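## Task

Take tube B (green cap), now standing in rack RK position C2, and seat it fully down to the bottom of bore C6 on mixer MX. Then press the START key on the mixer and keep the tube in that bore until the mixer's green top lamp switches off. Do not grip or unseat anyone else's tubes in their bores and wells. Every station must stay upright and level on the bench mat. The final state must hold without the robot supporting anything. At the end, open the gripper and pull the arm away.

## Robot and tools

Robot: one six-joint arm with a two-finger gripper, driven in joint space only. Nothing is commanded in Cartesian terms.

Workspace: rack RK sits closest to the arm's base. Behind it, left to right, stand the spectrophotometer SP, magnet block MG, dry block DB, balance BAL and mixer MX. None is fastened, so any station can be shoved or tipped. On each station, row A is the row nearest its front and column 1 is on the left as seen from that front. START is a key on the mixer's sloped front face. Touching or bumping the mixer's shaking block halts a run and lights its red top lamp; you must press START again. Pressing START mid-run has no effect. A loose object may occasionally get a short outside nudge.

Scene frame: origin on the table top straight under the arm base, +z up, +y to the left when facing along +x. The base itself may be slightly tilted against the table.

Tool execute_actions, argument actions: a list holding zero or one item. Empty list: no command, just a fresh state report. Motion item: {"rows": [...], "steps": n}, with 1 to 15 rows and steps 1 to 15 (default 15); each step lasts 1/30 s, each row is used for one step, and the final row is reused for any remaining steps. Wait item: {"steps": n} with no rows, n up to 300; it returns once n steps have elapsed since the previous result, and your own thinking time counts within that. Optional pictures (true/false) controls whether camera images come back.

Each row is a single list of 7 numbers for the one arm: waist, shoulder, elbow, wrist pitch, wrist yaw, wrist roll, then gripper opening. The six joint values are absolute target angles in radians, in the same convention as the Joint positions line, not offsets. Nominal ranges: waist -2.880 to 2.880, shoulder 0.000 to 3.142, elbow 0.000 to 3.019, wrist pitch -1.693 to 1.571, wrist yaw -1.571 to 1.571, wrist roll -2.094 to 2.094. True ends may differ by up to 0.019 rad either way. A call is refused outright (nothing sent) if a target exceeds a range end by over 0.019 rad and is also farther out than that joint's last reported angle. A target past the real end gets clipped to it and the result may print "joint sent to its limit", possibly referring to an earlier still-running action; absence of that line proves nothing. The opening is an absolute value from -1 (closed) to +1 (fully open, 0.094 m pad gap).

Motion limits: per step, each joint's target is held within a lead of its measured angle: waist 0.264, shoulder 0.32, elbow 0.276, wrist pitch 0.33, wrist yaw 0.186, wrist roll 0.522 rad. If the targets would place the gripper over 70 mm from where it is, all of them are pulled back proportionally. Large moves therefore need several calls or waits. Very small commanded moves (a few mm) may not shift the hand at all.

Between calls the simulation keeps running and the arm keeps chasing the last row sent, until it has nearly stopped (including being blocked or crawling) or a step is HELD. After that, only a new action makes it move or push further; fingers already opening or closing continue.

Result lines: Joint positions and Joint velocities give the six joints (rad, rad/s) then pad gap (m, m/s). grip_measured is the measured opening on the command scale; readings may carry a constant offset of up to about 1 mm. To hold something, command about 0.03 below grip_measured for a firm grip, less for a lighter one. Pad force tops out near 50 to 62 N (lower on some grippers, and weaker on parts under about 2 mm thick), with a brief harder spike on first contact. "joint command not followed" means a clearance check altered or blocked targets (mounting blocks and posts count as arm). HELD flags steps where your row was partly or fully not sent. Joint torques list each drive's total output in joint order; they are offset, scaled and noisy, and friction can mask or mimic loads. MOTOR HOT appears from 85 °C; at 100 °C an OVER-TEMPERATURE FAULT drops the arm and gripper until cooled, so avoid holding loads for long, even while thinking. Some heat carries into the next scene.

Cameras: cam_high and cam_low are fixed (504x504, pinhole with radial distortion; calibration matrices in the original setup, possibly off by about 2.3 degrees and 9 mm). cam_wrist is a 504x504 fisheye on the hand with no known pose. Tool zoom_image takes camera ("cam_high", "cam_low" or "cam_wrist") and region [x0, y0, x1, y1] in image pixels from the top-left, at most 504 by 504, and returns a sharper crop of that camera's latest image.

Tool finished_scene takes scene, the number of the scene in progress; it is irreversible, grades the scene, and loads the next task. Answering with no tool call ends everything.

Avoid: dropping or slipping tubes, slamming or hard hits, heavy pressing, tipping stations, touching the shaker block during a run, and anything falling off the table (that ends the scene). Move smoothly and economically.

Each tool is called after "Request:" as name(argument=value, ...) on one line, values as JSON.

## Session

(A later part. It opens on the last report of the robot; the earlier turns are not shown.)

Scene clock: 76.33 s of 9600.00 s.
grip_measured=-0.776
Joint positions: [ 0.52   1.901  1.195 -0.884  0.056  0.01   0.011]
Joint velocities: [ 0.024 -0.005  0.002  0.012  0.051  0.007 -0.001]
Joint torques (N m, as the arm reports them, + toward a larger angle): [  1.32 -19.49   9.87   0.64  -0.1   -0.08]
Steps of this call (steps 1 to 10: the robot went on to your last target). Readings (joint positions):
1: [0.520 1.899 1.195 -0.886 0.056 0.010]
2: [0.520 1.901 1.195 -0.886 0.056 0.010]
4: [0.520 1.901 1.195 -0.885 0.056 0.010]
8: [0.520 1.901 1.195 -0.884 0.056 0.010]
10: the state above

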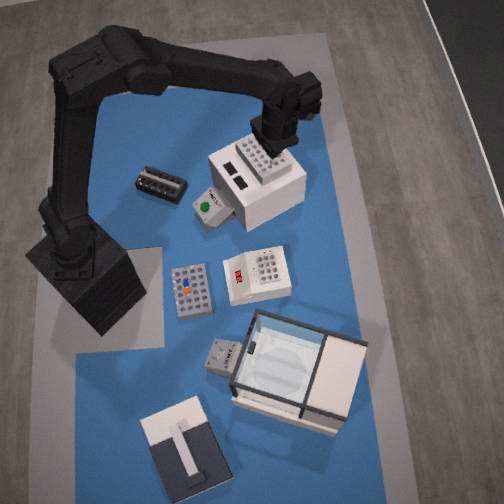

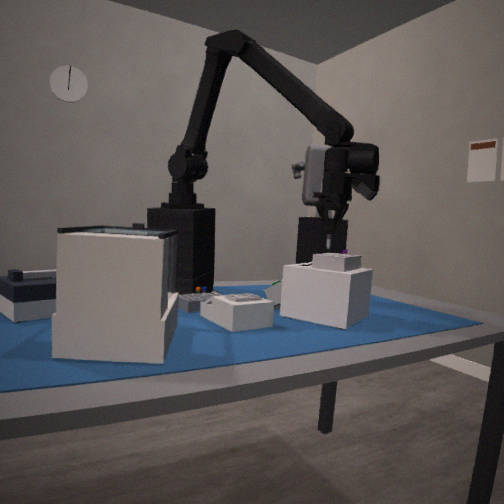

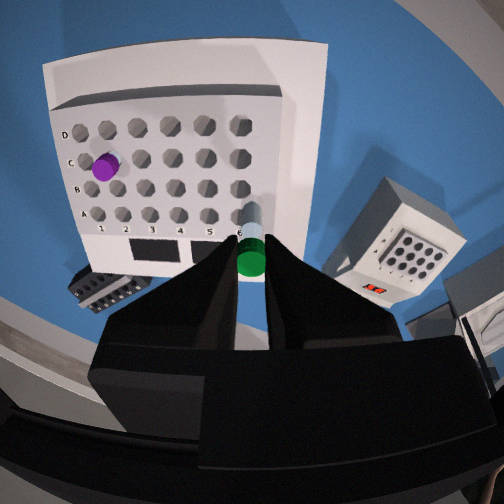

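Request:
execute_actions(actions=[{"rows":[[0.538,1.895,1.237,-0.867,0.055,0,-0.8],[0.541,1.899,1.243,-0.867,0.055,0,-0.8],[0.544,1.904,1.249,-0.867,0.055,0,-0.8],[0.544,1.909,1.255,-0.867,0.055,0,-0.8],[0.544,1.914,1.26,-0.867,0.055,0,-0.8],[0.544,1.919,1.265,-0.867,0.055,0,-0.8],[0.544,1.924,1.269,-0.867,0.055,0,-0.8],[0.544,1.928,1.269,-0.867,0.055,0,-0.8]]}], pictures=false)

Request:
execute_actions(actions=[{"steps":8}])

Request:
zoom_image(camera="cam_low", region=[290,180,400,290])

Scene clock: 81.33 s of 9600.00 s.
grip_measured=-0.776
Joint positions: [ 0.528  1.917  1.231 -0.881  0.056  0.01   0.011]
Joint velocities: [-0.015  0.005 -0.002  0.007 -0.007 -0.051  0.001]
Joint torques (N m, as the arm reports them, + toward a larger angle): [  1.76 -18.14  10.3    0.59  -0.1   -0.08]
Steps of this call (steps 1 to 15: the robot went on to your last target; steps 16 to 135: nothing new was sent; steps 136 to 150: all 15 steps of this action). Readings (joint positions):
136: [0.520 1.901 1.195 -0.884 0.056 0.010]
137: [0.521 1.901 1.195 -0.884 0.056 0.010]
139: [0.522 1.901 1.198 -0.884 0.056 0.010]
143: [0.526 1.908 1.220 -0.884 0.056 0.010]
150: the state above

Scene clock: 81.60 s of 9600.00 s.
grip_measured=-0.776
Joint positions: [ 0.528  1.918  1.231 -0.881  0.056  0.01   0.011]
Joint velocities: [-0.015 -0.015  0.002 -0.027  0.051 -0.037 -0.001]
Joint torques (N m, as the arm reports them, + toward a larger angle): [  1.87 -18.47  10.32   0.63  -0.11  -0.07]
Steps of this call (steps 1 to 8: the robot went on to your last target). Readings (joint positions):
1: [0.528 1.918 1.231 -0.881 0.056 0.010]
2: [0.528 1.918 1.231 -0.881 0.056 0.010]
4: [0.528 1.918 1.231 -0.881 0.056 0.010]
8: the state above

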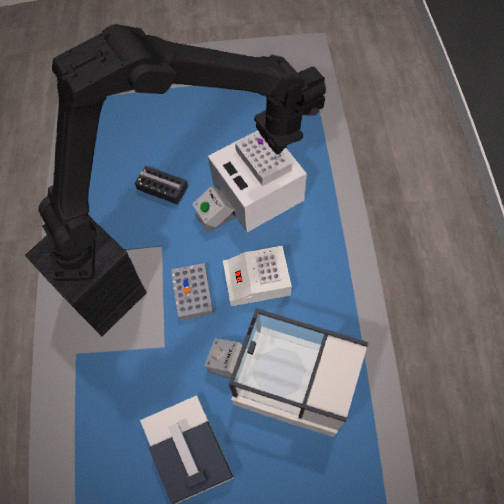

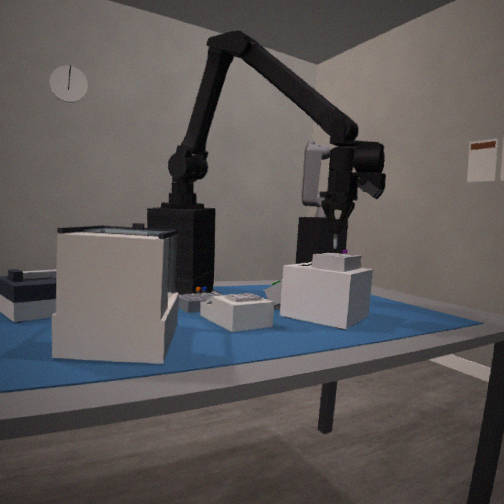

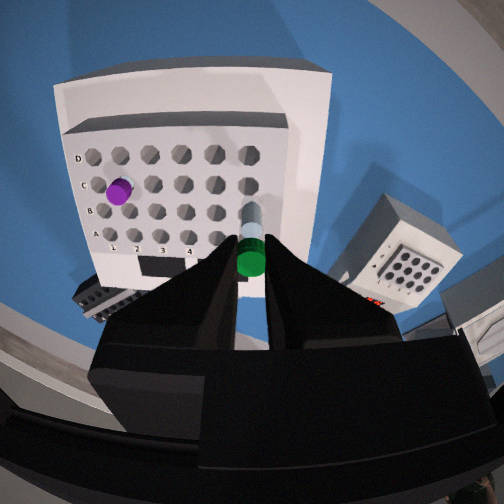

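Region (290, 180, 400, 290) of cam_low's 504x504 image, scaled by 4.582, with more detail than that image has.

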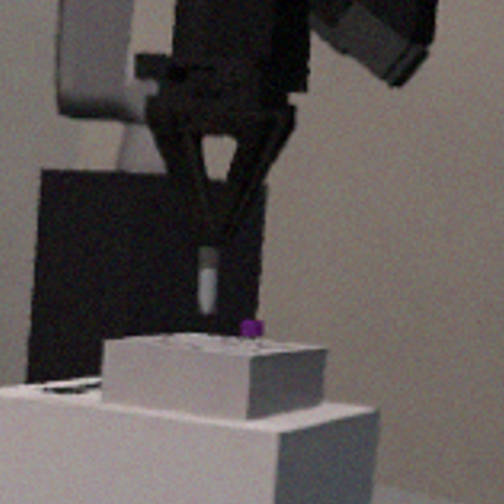

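Request:
execute_actions(actions=[{"rows":[[0.546,1.931,1.269,-0.865,0.055,0,-0.8],[0.546,1.934,1.269,-0.863,0.055,0,-0.8],[0.546,1.937,1.269,-0.861,0.055,0,-0.8]]}])

Request:
zoom_image(camera="cam_low", region=[290,180,400,290])

Scene clock: 84.70 s of 9600.00 s.
grip_measured=-0.776
Joint positions: [ 0.528  1.928  1.231 -0.878  0.056  0.01   0.011]
Joint velocities: [-0.005 -0.005 -0.007 -0.002  0.007  0.066 -0.   ]
Joint torques (N m, as the arm reports them, + toward a larger angle): [  1.74 -18.51  10.25   0.72  -0.11  -0.09]
Steps of this call (steps 1 to 15: the robot went on to your last target; steps 16 to 78: nothing new was sent; steps 79 to 93: all 15 steps of this action). Readings (joint positions):
79: [0.528 1.919 1.231 -0.881 0.056 0.010]
80: [0.528 1.919 1.231 -0.881 0.056 0.010]
82: [0.528 1.921 1.231 -0.880 0.056 0.010]
86: [0.528 1.927 1.231 -0.878 0.056 0.010]
93: the state above

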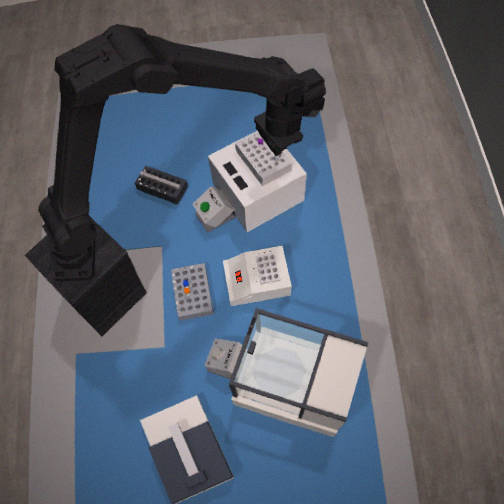

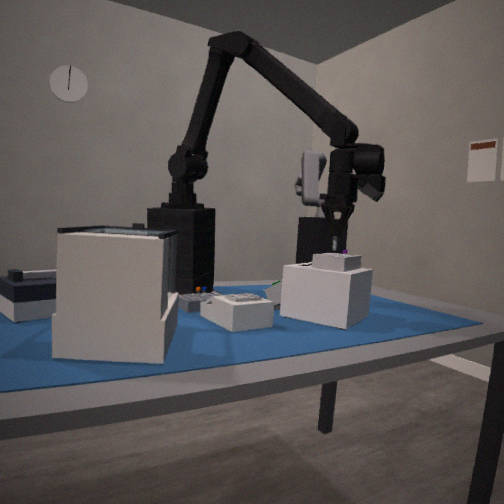

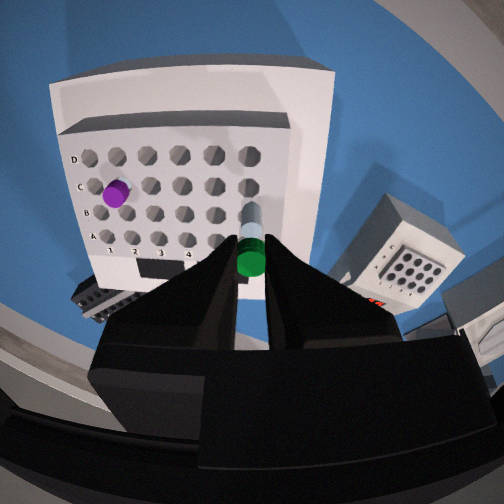

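Region (290, 180, 400, 290) of cam_low's 504x504 image, scaled by 4.582, with more detail than that image has.

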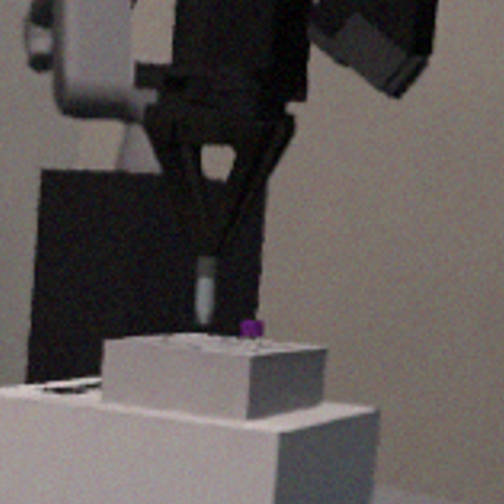

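Request:
execute_actions(actions=[{"rows":[[0.548,1.94,1.269,-0.857,0.055,0,-0.8],[0.549,1.943,1.269,-0.853,0.055,0,-0.8],[0.549,1.946,1.269,-0.85,0.055,0,-0.8],[0.549,1.949,1.269,-0.847,0.055,0,-0.8],[0.549,1.952,1.269,-0.845,0.055,0,-0.8]]}])

Request:
zoom_image(camera="cam_low", region=[290,180,400,290])

Request:
zoom_image(camera="cam_wrist", region=[190,140,310,260])

Scene clock: 88.60 s of 9600.00 s.
grip_measured=-0.776
Joint positions: [ 0.532  1.945  1.231 -0.863  0.056  0.01   0.011]
Joint velocities: [-0.005 -0.015 -0.002 -0.002  0.037  0.051 -0.001]
Joint torques (N m, as the arm reports them, + toward a larger angle): [  1.47 -18.6   10.19   0.73  -0.09  -0.07]
Steps of this call (steps 1 to 15: the robot went on to your last target; steps 16 to 102: nothing new was sent; steps 103 to 117: all 15 steps of this action). Readings (joint positions):
103: [0.528 1.928 1.231 -0.878 0.056 0.010]
104: [0.529 1.929 1.231 -0.876 0.056 0.010]
106: [0.529 1.931 1.231 -0.870 0.056 0.010]
110: [0.531 1.940 1.231 -0.863 0.056 0.010]
117: the state above

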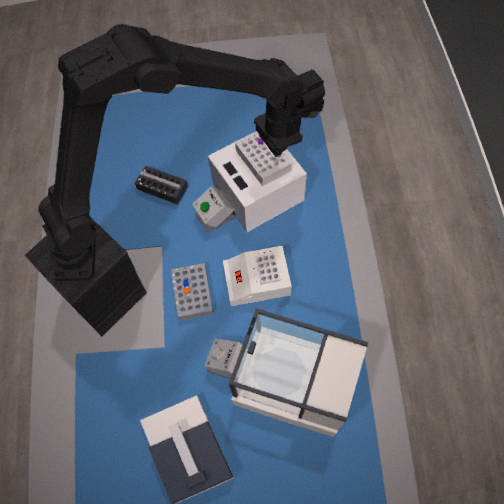

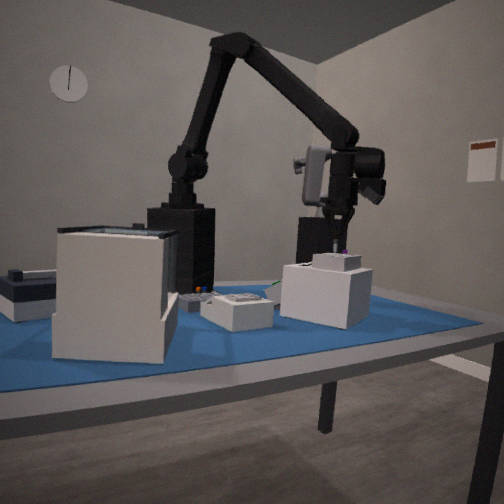

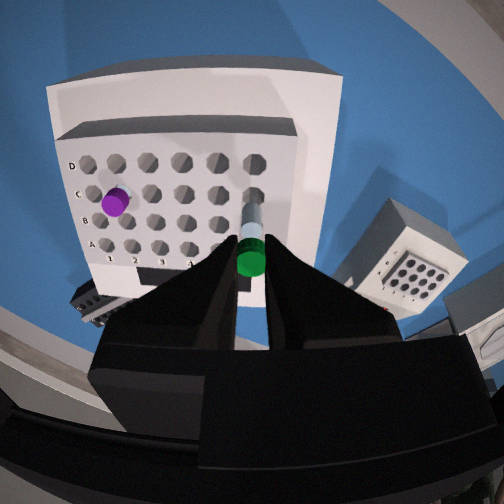

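Region (290, 180, 400, 290) of cam_low's 504x504 image, scaled by 4.582, with more detail than that image has.

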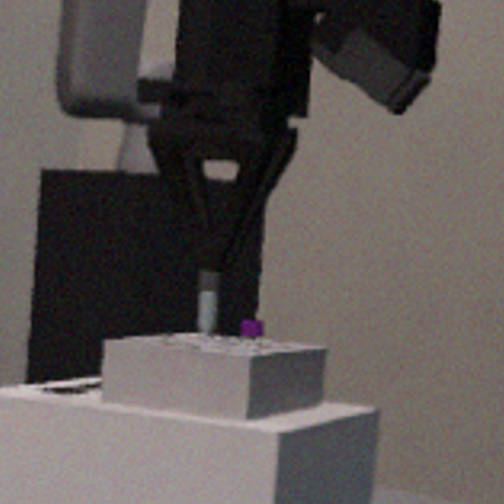

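Region (190, 140, 310, 260) of cam_wrist's 504x504 image, scaled by 4.200, with more detail than that image has.

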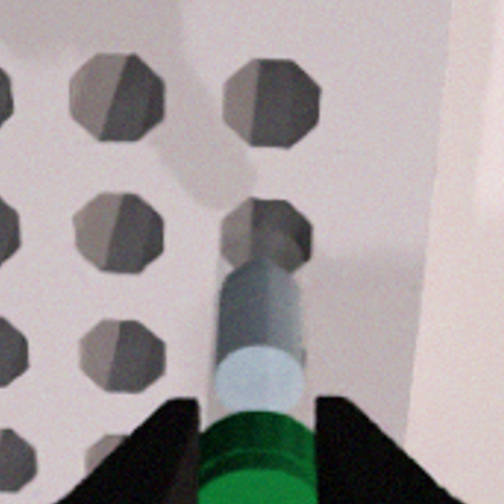

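Request:
execute_actions(actions=[{"rows":[[0.53,1.955,1.269,-0.85,0.055,0,-0.8],[0.52,1.958,1.269,-0.85,0.055,0,-0.8],[0.518,1.96,1.269,-0.85,0.055,0,-0.8]]}])

Request:
zoom_image(camera="cam_low", region=[290,180,400,290])

Request:
zoom_image(camera="cam_wrist", region=[190,140,310,260])

Scene clock: 91.67 s of 9600.00 s.
grip_measured=-0.776
Joint positions: [ 0.532  1.95   1.231 -0.863  0.056  0.01   0.011]
Joint velocities: [-0.015 -0.015  0.007 -0.012 -0.022  0.007  0.   ]
Joint torques (N m, as the arm reports them, + toward a larger angle): [ -1.05 -18.82  10.11   0.54  -0.11  -0.08]
Steps of this call (steps 1 to 15: the robot went on to your last target; steps 16 to 77: nothing new was sent; steps 78 to 92: all 15 steps of this action). Readings (joint positions):
78: [0.532 1.945 1.231 -0.863 0.056 0.010]
79: [0.532 1.945 1.231 -0.863 0.056 0.010]
81: [0.532 1.946 1.231 -0.863 0.056 0.010]
85: [0.532 1.949 1.231 -0.863 0.056 0.010]
92: the state above

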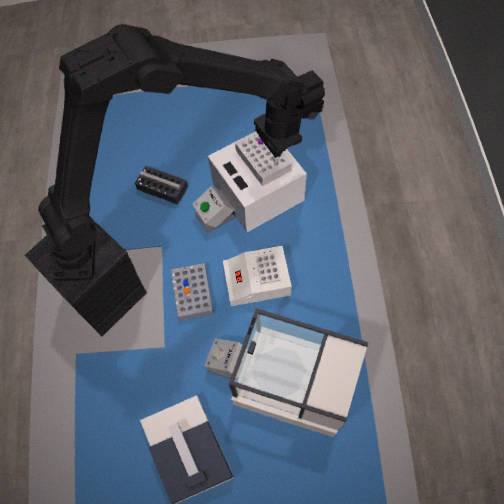

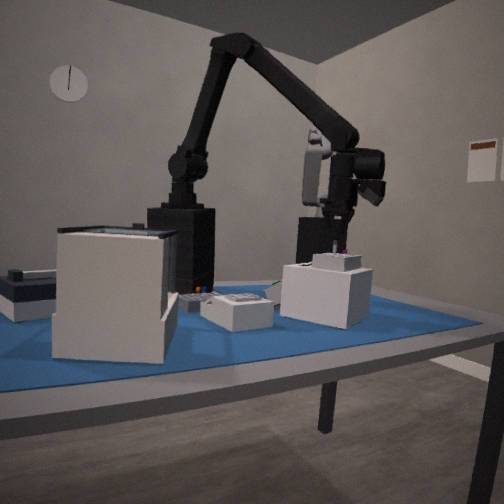

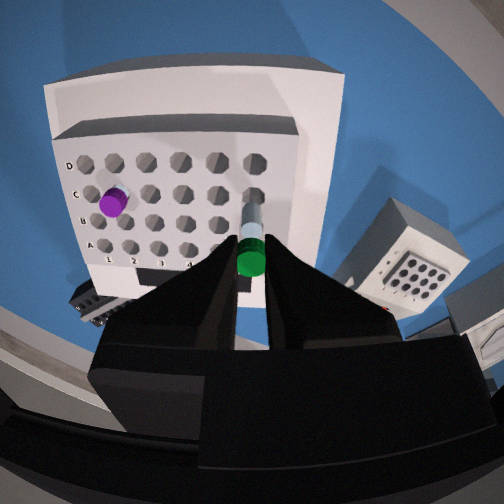

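Region (290, 180, 400, 290) of cam_low's 504x504 image, scaled by 4.582, with more detail than that image has.

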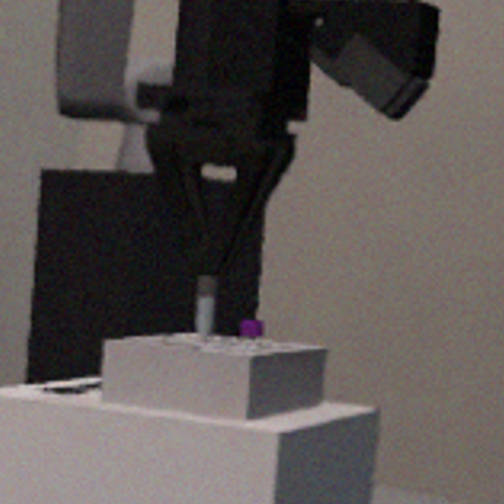

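Region (190, 140, 310, 260) of cam_wrist's 504x504 image, scaled by 4.200, with more detail than that image has.

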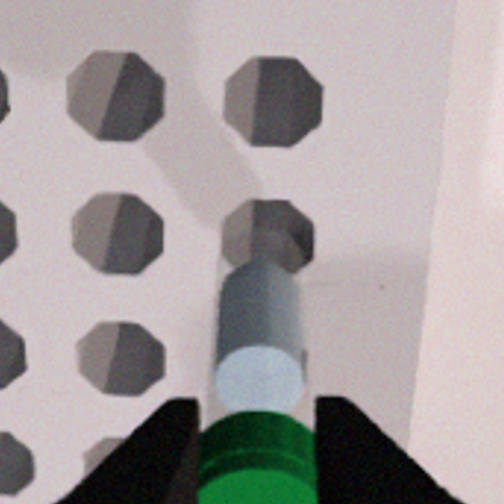

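Request:
execute_actions(actions=[{"rows":[[0.515,1.96,1.269,-0.843,0.055,0,-0.8],[0.514,1.961,1.269,-0.84,0.055,0,-0.8],[0.514,1.963,1.269,-0.838,0.055,0,-0.8],[0.514,1.966,1.269,-0.836,0.055,0,-0.8],[0.514,1.969,1.269,-0.834,0.055,0,-0.8],[0.514,1.971,1.269,-0.833,0.055,0,-0.8]]}])

Request:
zoom_image(camera="cam_low", region=[290,180,400,290])

Request:
zoom_image(camera="cam_wrist", region=[190,140,310,260])

Scene clock: 95.07 s of 9600.00 s.
grip_measured=-0.776
Joint positions: [ 0.53   1.963  1.231 -0.851  0.056  0.01   0.011]
Joint velocities: [ 0.005  0.005  0.007  0.017 -0.022  0.007 -0.   ]
Joint torques (N m, as the arm reports them, + toward a larger angle): [ -1.15 -18.66   9.97   0.71  -0.11  -0.07]
Steps of this call (steps 1 to 15: the robot went on to your last target; steps 16 to 87: nothing new was sent; steps 88 to 102: all 15 steps of this action). Readings (joint positions):
88: [0.532 1.950 1.231 -0.863 0.056 0.010]
89: [0.532 1.950 1.231 -0.862 0.056 0.010]
91: [0.531 1.951 1.231 -0.857 0.056 0.010]
95: [0.530 1.956 1.231 -0.851 0.056 0.010]
102: the state above

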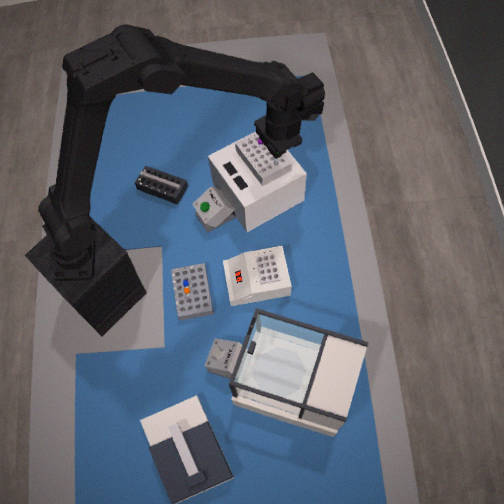

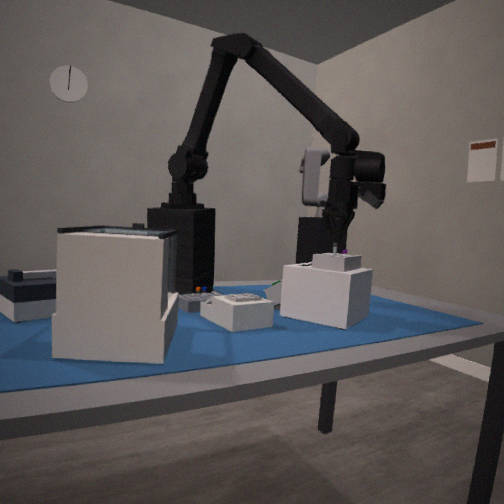

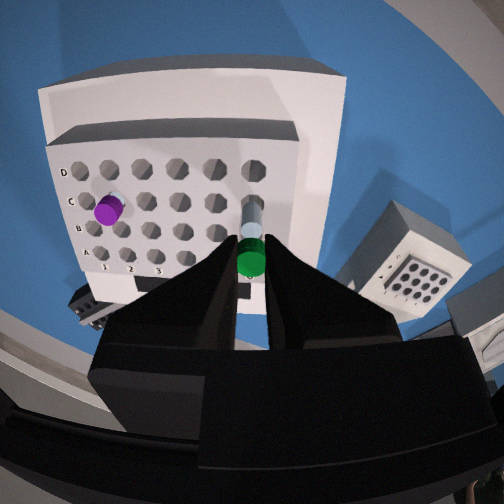

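Region (290, 180, 400, 290) of cam_low's 504x504 image, scaled by 4.582, with more detail than that image has.

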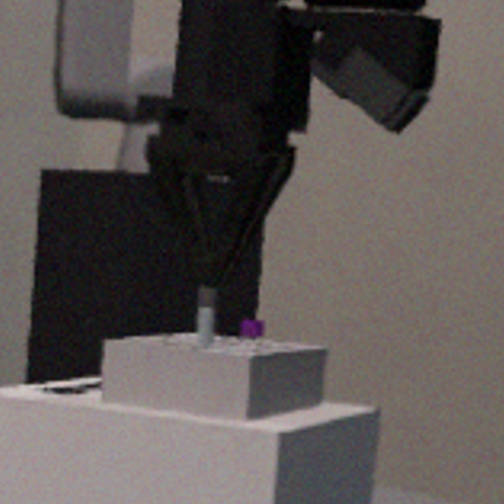

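Region (190, 140, 310, 260) of cam_wrist's 504x504 image, scaled by 4.200, with more detail than that image has.

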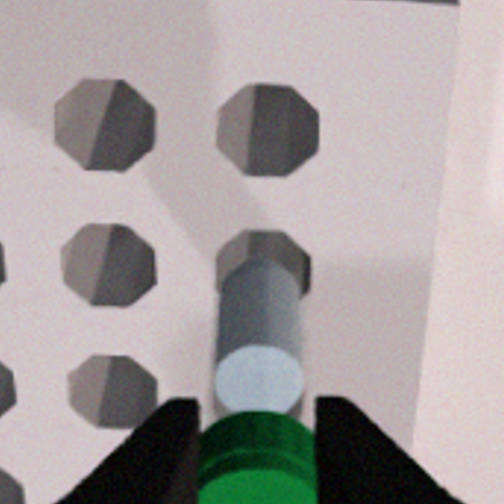

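Request:
execute_actions(actions=[{"rows":[[0.52,1.974,1.269,-0.832,0.055,0,-0.8],[0.52,1.977,1.269,-0.83,0.055,0,-0.8],[0.52,1.98,1.269,-0.829,0.055,0,-0.8],[0.52,1.983,1.269,-0.827,0.055,0,-0.8],[0.52,1.986,1.269,-0.825,0.055,0,-0.8],[0.52,1.989,1.269,-0.823,0.055,0,-0.8],[0.52,1.992,1.269,-0.821,0.055,0,-0.8],[0.52,1.995,1.269,-0.82,0.055,0,-0.8],[0.52,1.998,1.269,-0.818,0.055,0,-0.8],[0.52,2.001,1.269,-0.816,0.055,0,-0.8],[0.52,2.004,1.269,-0.814,0.055,0,-0.8]]}])

Request:
zoom_image(camera="cam_low", region=[290,180,400,290])

Request:
zoom_image(camera="cam_wrist", region=[190,140,310,260])

Scene clock: 98.50 s of 9600.00 s.
grip_measured=-0.776
Joint positions: [ 0.53   1.993  1.231 -0.827  0.059  0.01   0.011]
Joint velocities: [-0.005  0.024 -0.002  0.012 -0.037  0.037 -0.   ]
Joint torques (N m, as the arm reports them, + toward a larger angle): [ -0.76 -18.26   9.82   0.42  -0.19  -0.08]
Steps of this call (steps 1 to 15: the robot went on to your last target; steps 16 to 88: nothing new was sent; steps 89 to 103: all 15 steps of this action). Readings (joint positions):
89: [0.530 1.963 1.231 -0.851 0.056 0.010]
90: [0.530 1.963 1.231 -0.850 0.056 0.010]
92: [0.530 1.964 1.231 -0.847 0.056 0.010]
96: [0.530 1.975 1.231 -0.840 0.056 0.010]
103: the state above

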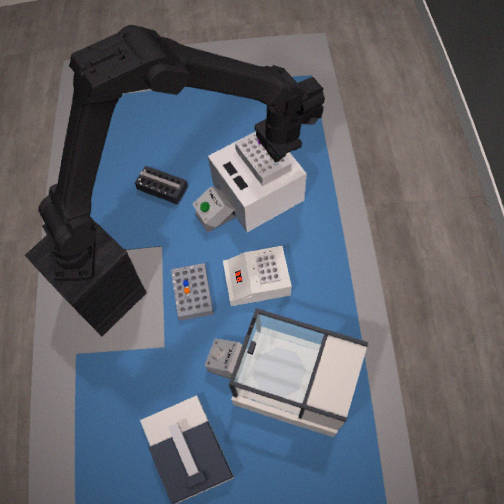

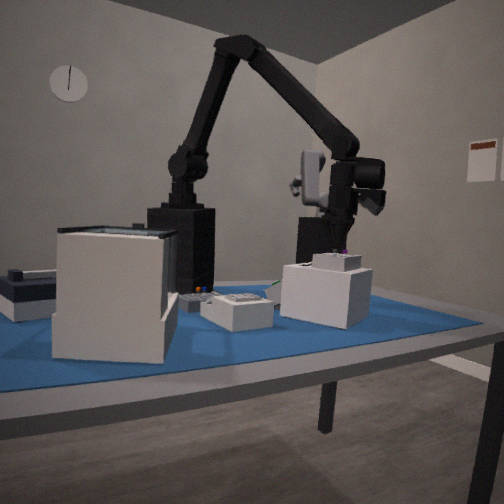

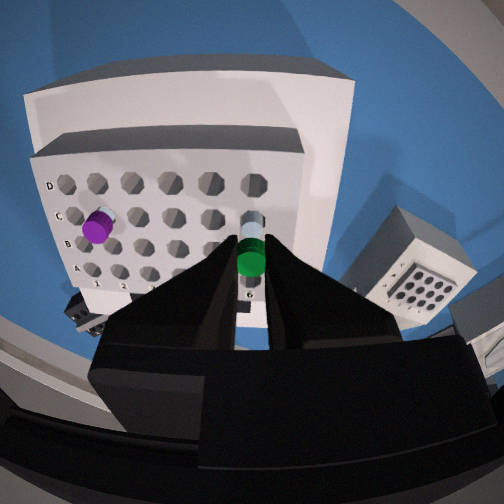

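Region (290, 180, 400, 290) of cam_low's 504x504 image, scaled by 4.582, with more detail than that image has.

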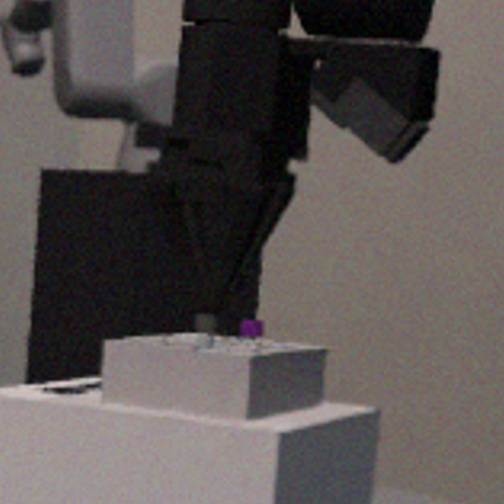

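Region (190, 140, 310, 260) of cam_wrist's 504x504 image, scaled by 4.200, with more detail than that image has.

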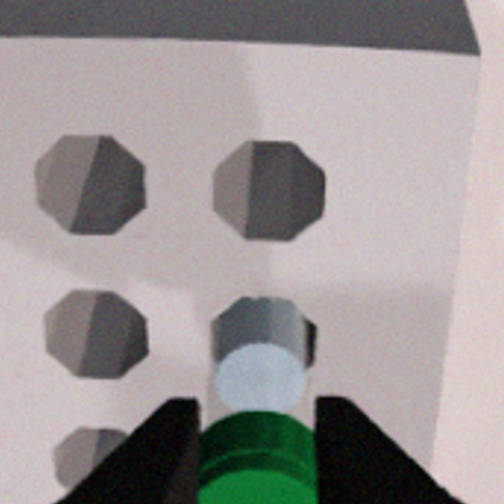

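Request:
execute_actions(actions=[{"rows":[[0.513,2.007,1.269,-0.814,0.055,0,-0.8],[0.512,2.01,1.269,-0.814,0.055,0,-0.8],[0.512,2.013,1.269,-0.813,0.055,0,-0.8],[0.512,2.016,1.269,-0.811,0.055,0,-0.8],[0.512,2.019,1.269,-0.809,0.055,0,-0.8],[0.512,2.022,1.269,-0.807,0.055,0,-0.8],[0.512,2.025,1.269,-0.805,0.055,0,-0.8]]}])

Request:
zoom_image(camera="cam_low", region=[290,180,400,290])

Scene clock: 101.07 s of 9600.00 s.
grip_measured=-0.776
Joint positions: [ 0.527  2.014  1.234 -0.815  0.058  0.01   0.011]
Joint velocities: [ 0.005 -0.015 -0.012  0.002 -0.007  0.007 -0.001]
Joint torques (N m, as the arm reports them, + toward a larger angle): [ -1.11 -18.59   9.44   0.4   -0.14  -0.09]
Steps of this call (steps 1 to 15: the robot went on to your last target; steps 16 to 62: nothing new was sent; steps 63 to 77: all 15 steps of this action). Readings (joint positions):
63: [0.529 1.993 1.231 -0.826 0.059 0.010]
64: [0.529 1.993 1.231 -0.826 0.059 0.010]
66: [0.528 1.995 1.232 -0.826 0.058 0.010]
70: [0.528 2.006 1.233 -0.820 0.058 0.010]
77: the state above

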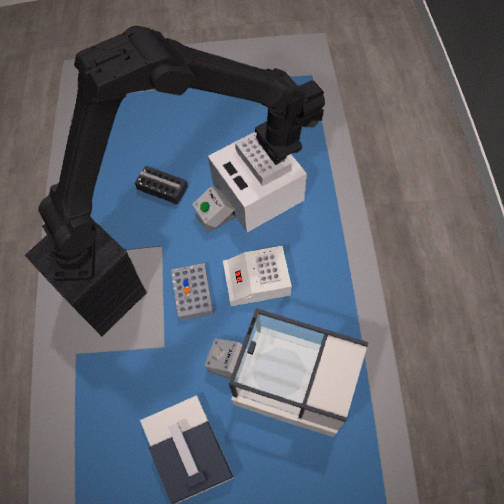

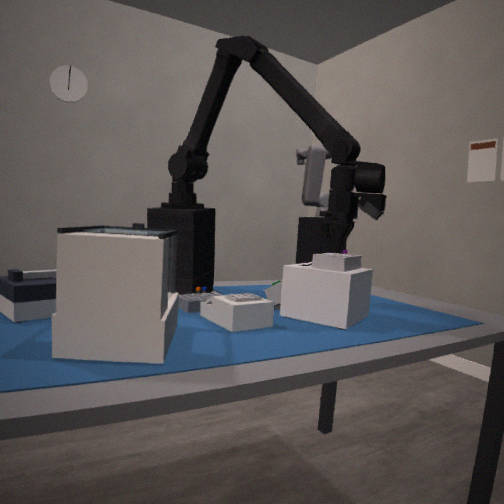

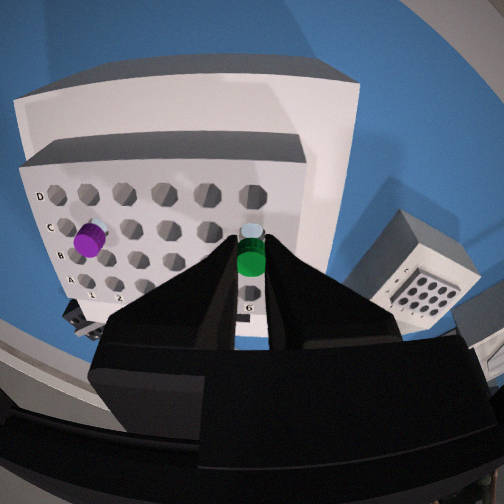

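Region (290, 180, 400, 290) of cam_low's 504x504 image, scaled by 4.582, with more detail than that image has.

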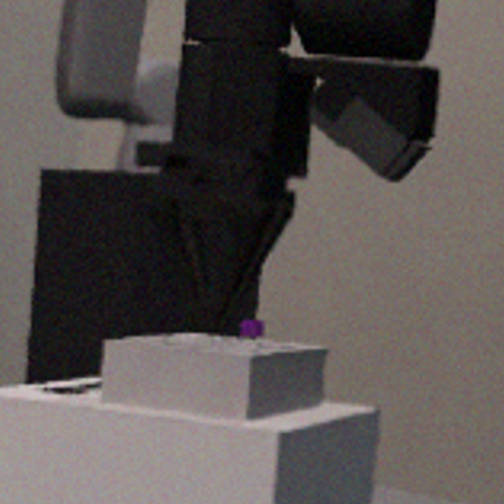

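Request:
execute_actions(actions=[{"rows":[[0.52,2.018,1.262,-0.81,0.055,0,-0.76],[0.52,2.018,1.262,-0.81,0.055,0,-0.72],[0.52,2.018,1.262,-0.81,0.055,0,-0.66],[0.52,2.018,1.262,-0.81,0.055,0,-0.62],[0.52,2.018,1.262,-0.81,0.055,0,-0.62],[0.52,2.018,1.262,-0.81,0.055,0,-0.62],[0.52,2.005,1.262,-0.825,0.055,0,-0.62],[0.52,1.995,1.262,-0.835,0.055,0,-0.62],[0.52,1.985,1.262,-0.842,0.055,0,-0.62],[0.52,1.975,1.262,-0.848,0.055,0,-0.62],[0.52,1.965,1.262,-0.853,0.055,0,-0.62],[0.52,1.958,1.262,-0.856,0.055,0,-0.62]]}], pictures=false)

Request:
execute_actions(actions=[{"steps":10}])

Request:
zoom_image(camera="cam_low", region=[290,180,400,290])

Scene clock: 105.30 s of 9600.00 s.
grip_measured=-0.622
Joint positions: [ 0.527  1.989  1.234 -0.84   0.057  0.01   0.018]
Joint velocities: [-0.005 -0.181 -0.022 -0.012 -0.081  0.007 -0.001]
Joint torques (N m, as the arm reports them, + toward a larger angle): [ -0.52 -21.7    9.07  -0.53  -0.13  -0.08]
Steps of this call (steps 1 to 15: the robot went on to your last target; steps 16 to 112: nothing new was sent; steps 113 to 127: all 15 steps of this action). Readings (joint positions):
113: [0.527 2.014 1.234 -0.815 0.058 0.010]
114: [0.527 2.014 1.234 -0.815 0.058 0.010]
116: [0.527 2.014 1.234 -0.815 0.057 0.010]
120: [0.527 2.014 1.234 -0.816 0.057 0.010]
127: the state above

Scene clock: 105.63 s of 9600.00 s.
grip_measured=-0.622
Joint positions: [ 0.527  1.972  1.234 -0.84   0.057  0.01   0.018]
Joint velocities: [-0.005 -0.005 -0.007  0.002  0.022 -0.007  0.   ]
Joint torques (N m, as the arm reports them, + toward a larger angle): [ -0.34 -20.85   9.06  -0.48  -0.12  -0.08]
Steps of this call (steps 1 to 10: the robot went on to your last target). Readings (joint positions):
1: [0.527 1.983 1.234 -0.840 0.057 0.010]
2: [0.527 1.979 1.234 -0.840 0.057 0.010]
4: [0.527 1.973 1.234 -0.840 0.057 0.010]
8: [0.527 1.972 1.234 -0.840 0.057 0.010]
10: the state above

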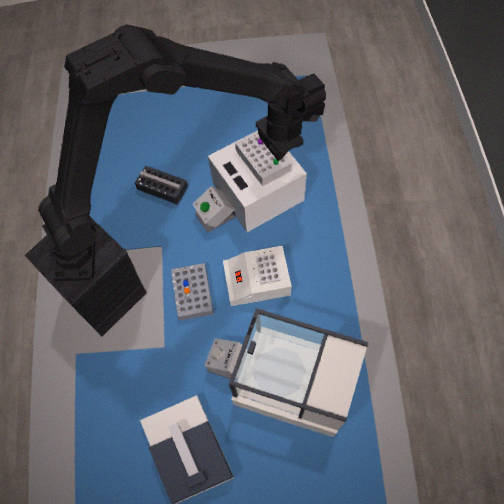

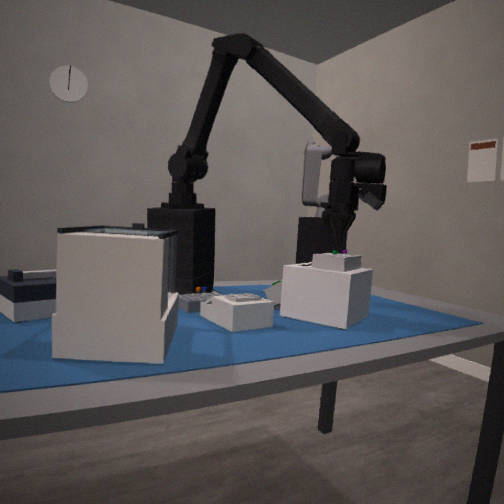

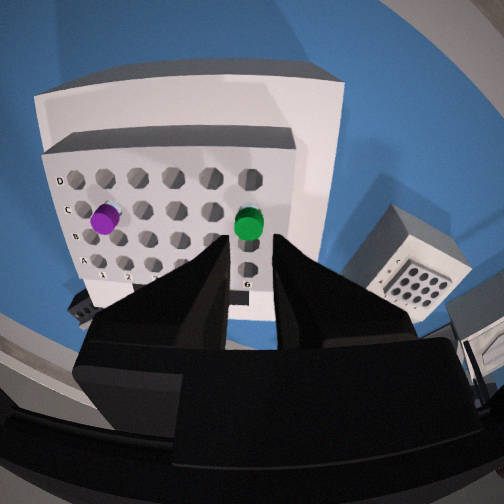

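Region (290, 180, 400, 290) of cam_low's 504x504 image, scaled by 4.582, with more detail than that image has.

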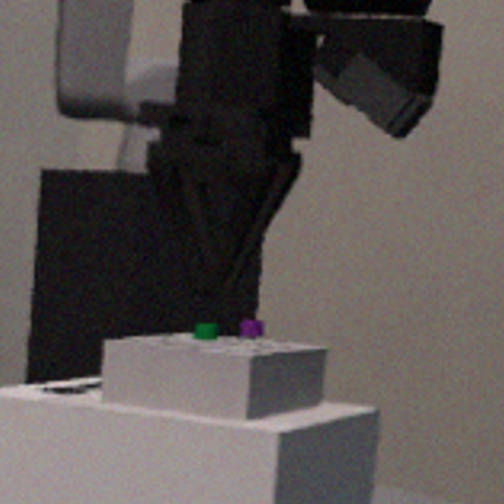

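Request:
execute_actions(actions=[{"rows":[[0.52,1.975,1.262,-0.83,0.055,0,-0.75],[0.52,1.98,1.262,-0.825,0.055,0,-0.88],[0.52,1.982,1.262,-0.822,0.055,0,-0.97],[0.52,1.984,1.262,-0.822,0.055,0,-0.97],[0.52,1.986,1.262,-0.822,0.055,0,-0.97],[0.52,1.989,1.262,-0.821,0.055,0,-0.97],[0.52,1.992,1.262,-0.82,0.055,0,-0.97],[0.52,1.995,1.262,-0.818,0.055,0,-0.97],[0.52,1.998,1.262,-0.816,0.055,0,-0.97],[0.52,2.001,1.262,-0.814,0.055,0,-0.97],[0.52,2.004,1.262,-0.812,0.055,0,-0.97],[0.52,2.007,1.262,-0.811,0.055,0,-0.97],[0.52,2.01,1.262,-0.81,0.055,0,-0.97],[0.52,2.013,1.262,-0.81,0.055,0,-0.97],[0.52,2.016,1.262,-0.81,0.055,0,-0.97]]}], pictures=false)

Request:
execute_actions(actions=[{"steps":10}])

Request:
zoom_image(camera="cam_low", region=[290,180,400,290])

Scene clock: 109.57 s of 9600.00 s.
grip_measured=-0.968
Joint positions: [ 0.527  1.999  1.234 -0.828  0.057  0.01   0.001]
Joint velocities: [-0.005  0.103 -0.002  0.017 -0.022  0.037  0.   ]
Joint torques (N m, as the arm reports them, + toward a larger angle): [ -0.41 -18.89   9.     0.74  -0.15  -0.07]
Steps of this call (steps 1 to 30: the robot went on to your last target; steps 31 to 103: nothing new was sent; steps 104 to 118: all 15 steps of this action). Readings (joint positions):
104: [0.527 1.972 1.234 -0.840 0.057 0.010]
105: [0.527 1.972 1.234 -0.840 0.057 0.010]
107: [0.527 1.972 1.234 -0.840 0.057 0.010]
111: [0.527 1.975 1.234 -0.838 0.057 0.010]
118: the state above

Scene clock: 109.90 s of 9600.00 s.
grip_measured=-0.968
Joint positions: [ 0.527  2.006  1.235 -0.826  0.057  0.01   0.001]
Joint velocities: [-0.024  0.005 -0.017  0.002 -0.007  0.007 -0.001]
Joint torques (N m, as the arm reports them, + toward a larger angle): [ -0.47 -18.75   8.95   0.78  -0.1   -0.07]
Steps of this call (steps 1 to 10: the robot went on to your last target). Readings (joint positions):
1: [0.527 2.003 1.234 -0.828 0.057 0.010]
2: [0.527 2.006 1.234 -0.828 0.057 0.010]
4: [0.527 2.006 1.235 -0.826 0.057 0.010]
8: [0.527 2.006 1.235 -0.826 0.057 0.010]
10: the state above

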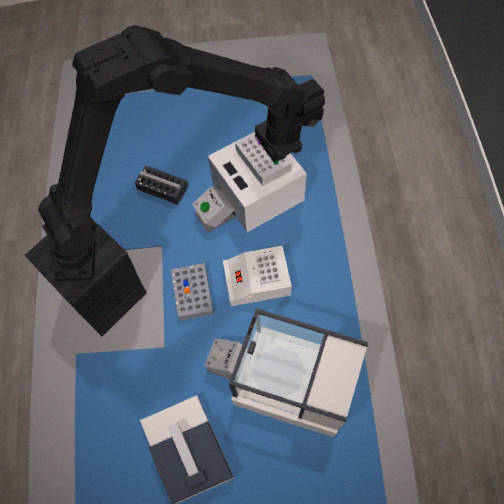

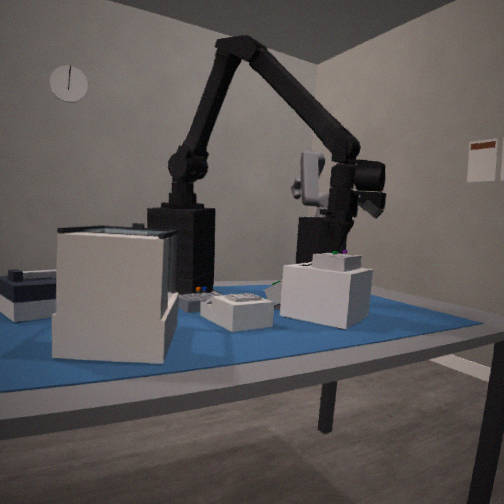

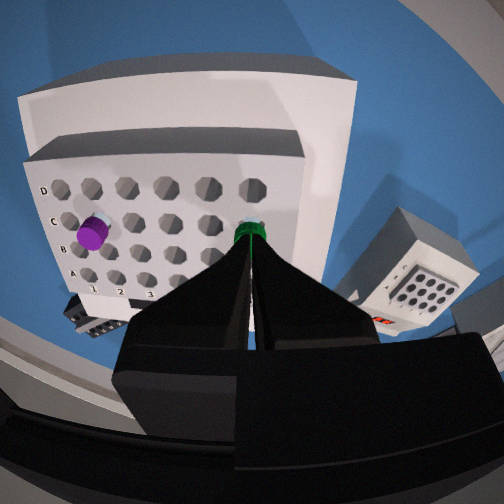

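Region (290, 180, 400, 290) of cam_low's 504x504 image, scaled by 4.582, with more detail than that image has.

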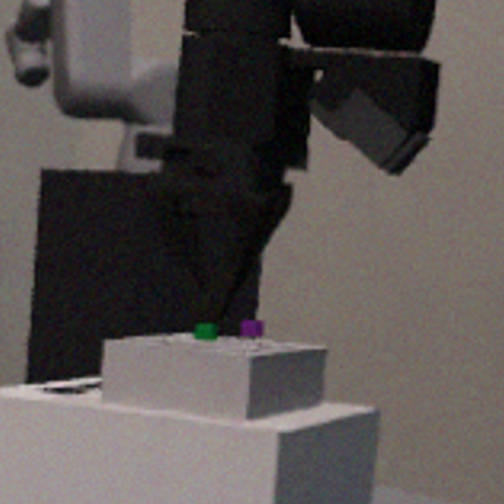

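Just touching; press a little.

Request:
execute_actions(actions=[{"rows":[[0.52,2.02,1.262,-0.81,0.055,0,-0.97],[0.52,2.024,1.262,-0.81,0.055,0,-0.97],[0.52,2.028,1.262,-0.81,0.055,0,-0.97],[0.52,2.032,1.262,-0.81,0.055,0,-0.97],[0.52,2.036,1.262,-0.81,0.055,0,-0.97]],"steps":12}])

Request:
zoom_image(camera="cam_low", region=[290,180,400,290])

Scene clock: 113.13 s of 9600.00 s.
grip_measured=-0.968
Joint positions: [ 0.527  2.007  1.235 -0.826  0.057  0.01   0.001]
Joint velocities: [-0.005 -0.015 -0.002 -0.002 -0.022 -0.051 -0.   ]
Joint torques (N m, as the arm reports them, + toward a larger angle): [ -0.32 -17.07   8.88   0.63  -0.13  -0.08]
Steps of this call (steps 1 to 15: the robot went on to your last target; steps 16 to 85: nothing new was sent; steps 86 to 97: all 12 steps of this action). Readings (joint positions):
86: [0.527 2.006 1.235 -0.826 0.057 0.010]
87: [0.527 2.006 1.235 -0.826 0.057 0.010]
89: [0.527 2.007 1.235 -0.826 0.057 0.010]
93: [0.527 2.007 1.235 -0.826 0.057 0.010]
97: the state above

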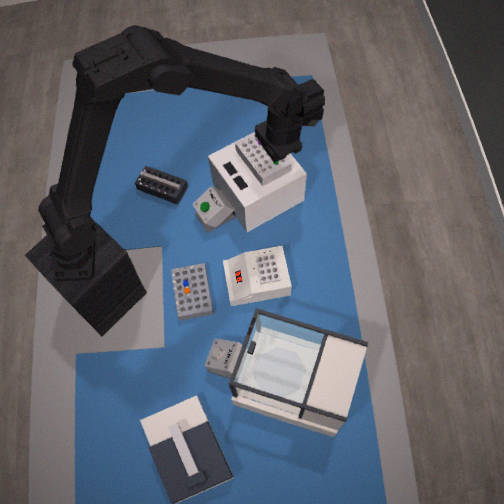

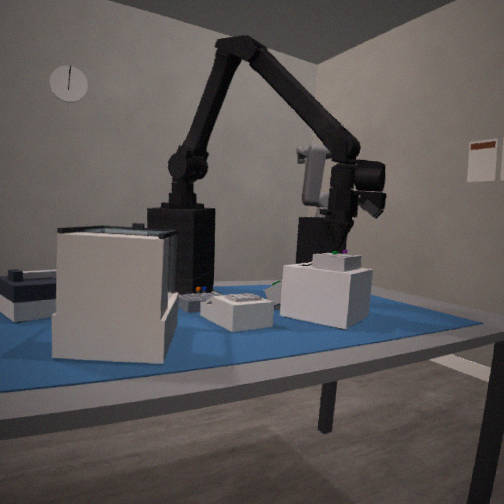

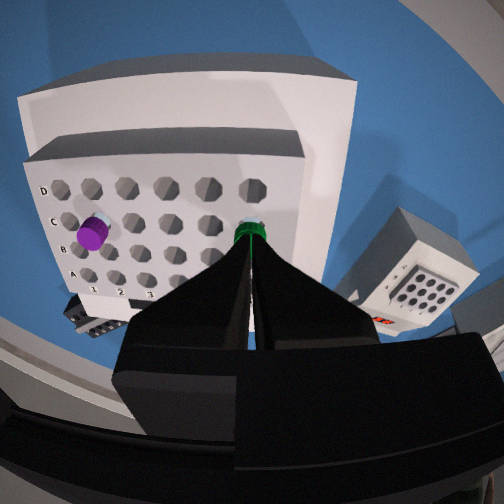

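Region (290, 180, 400, 290) of cam_low's 504x504 image, scaled by 4.582, with more detail than that image has.

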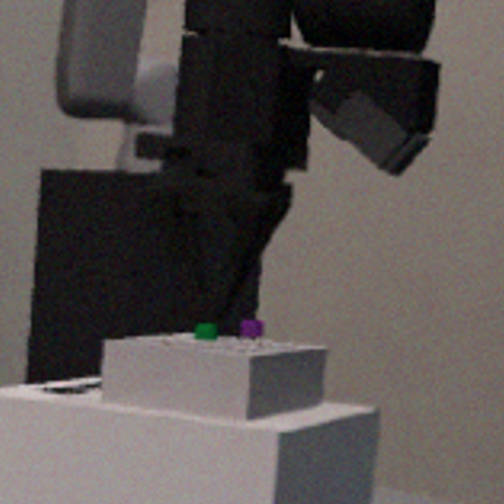

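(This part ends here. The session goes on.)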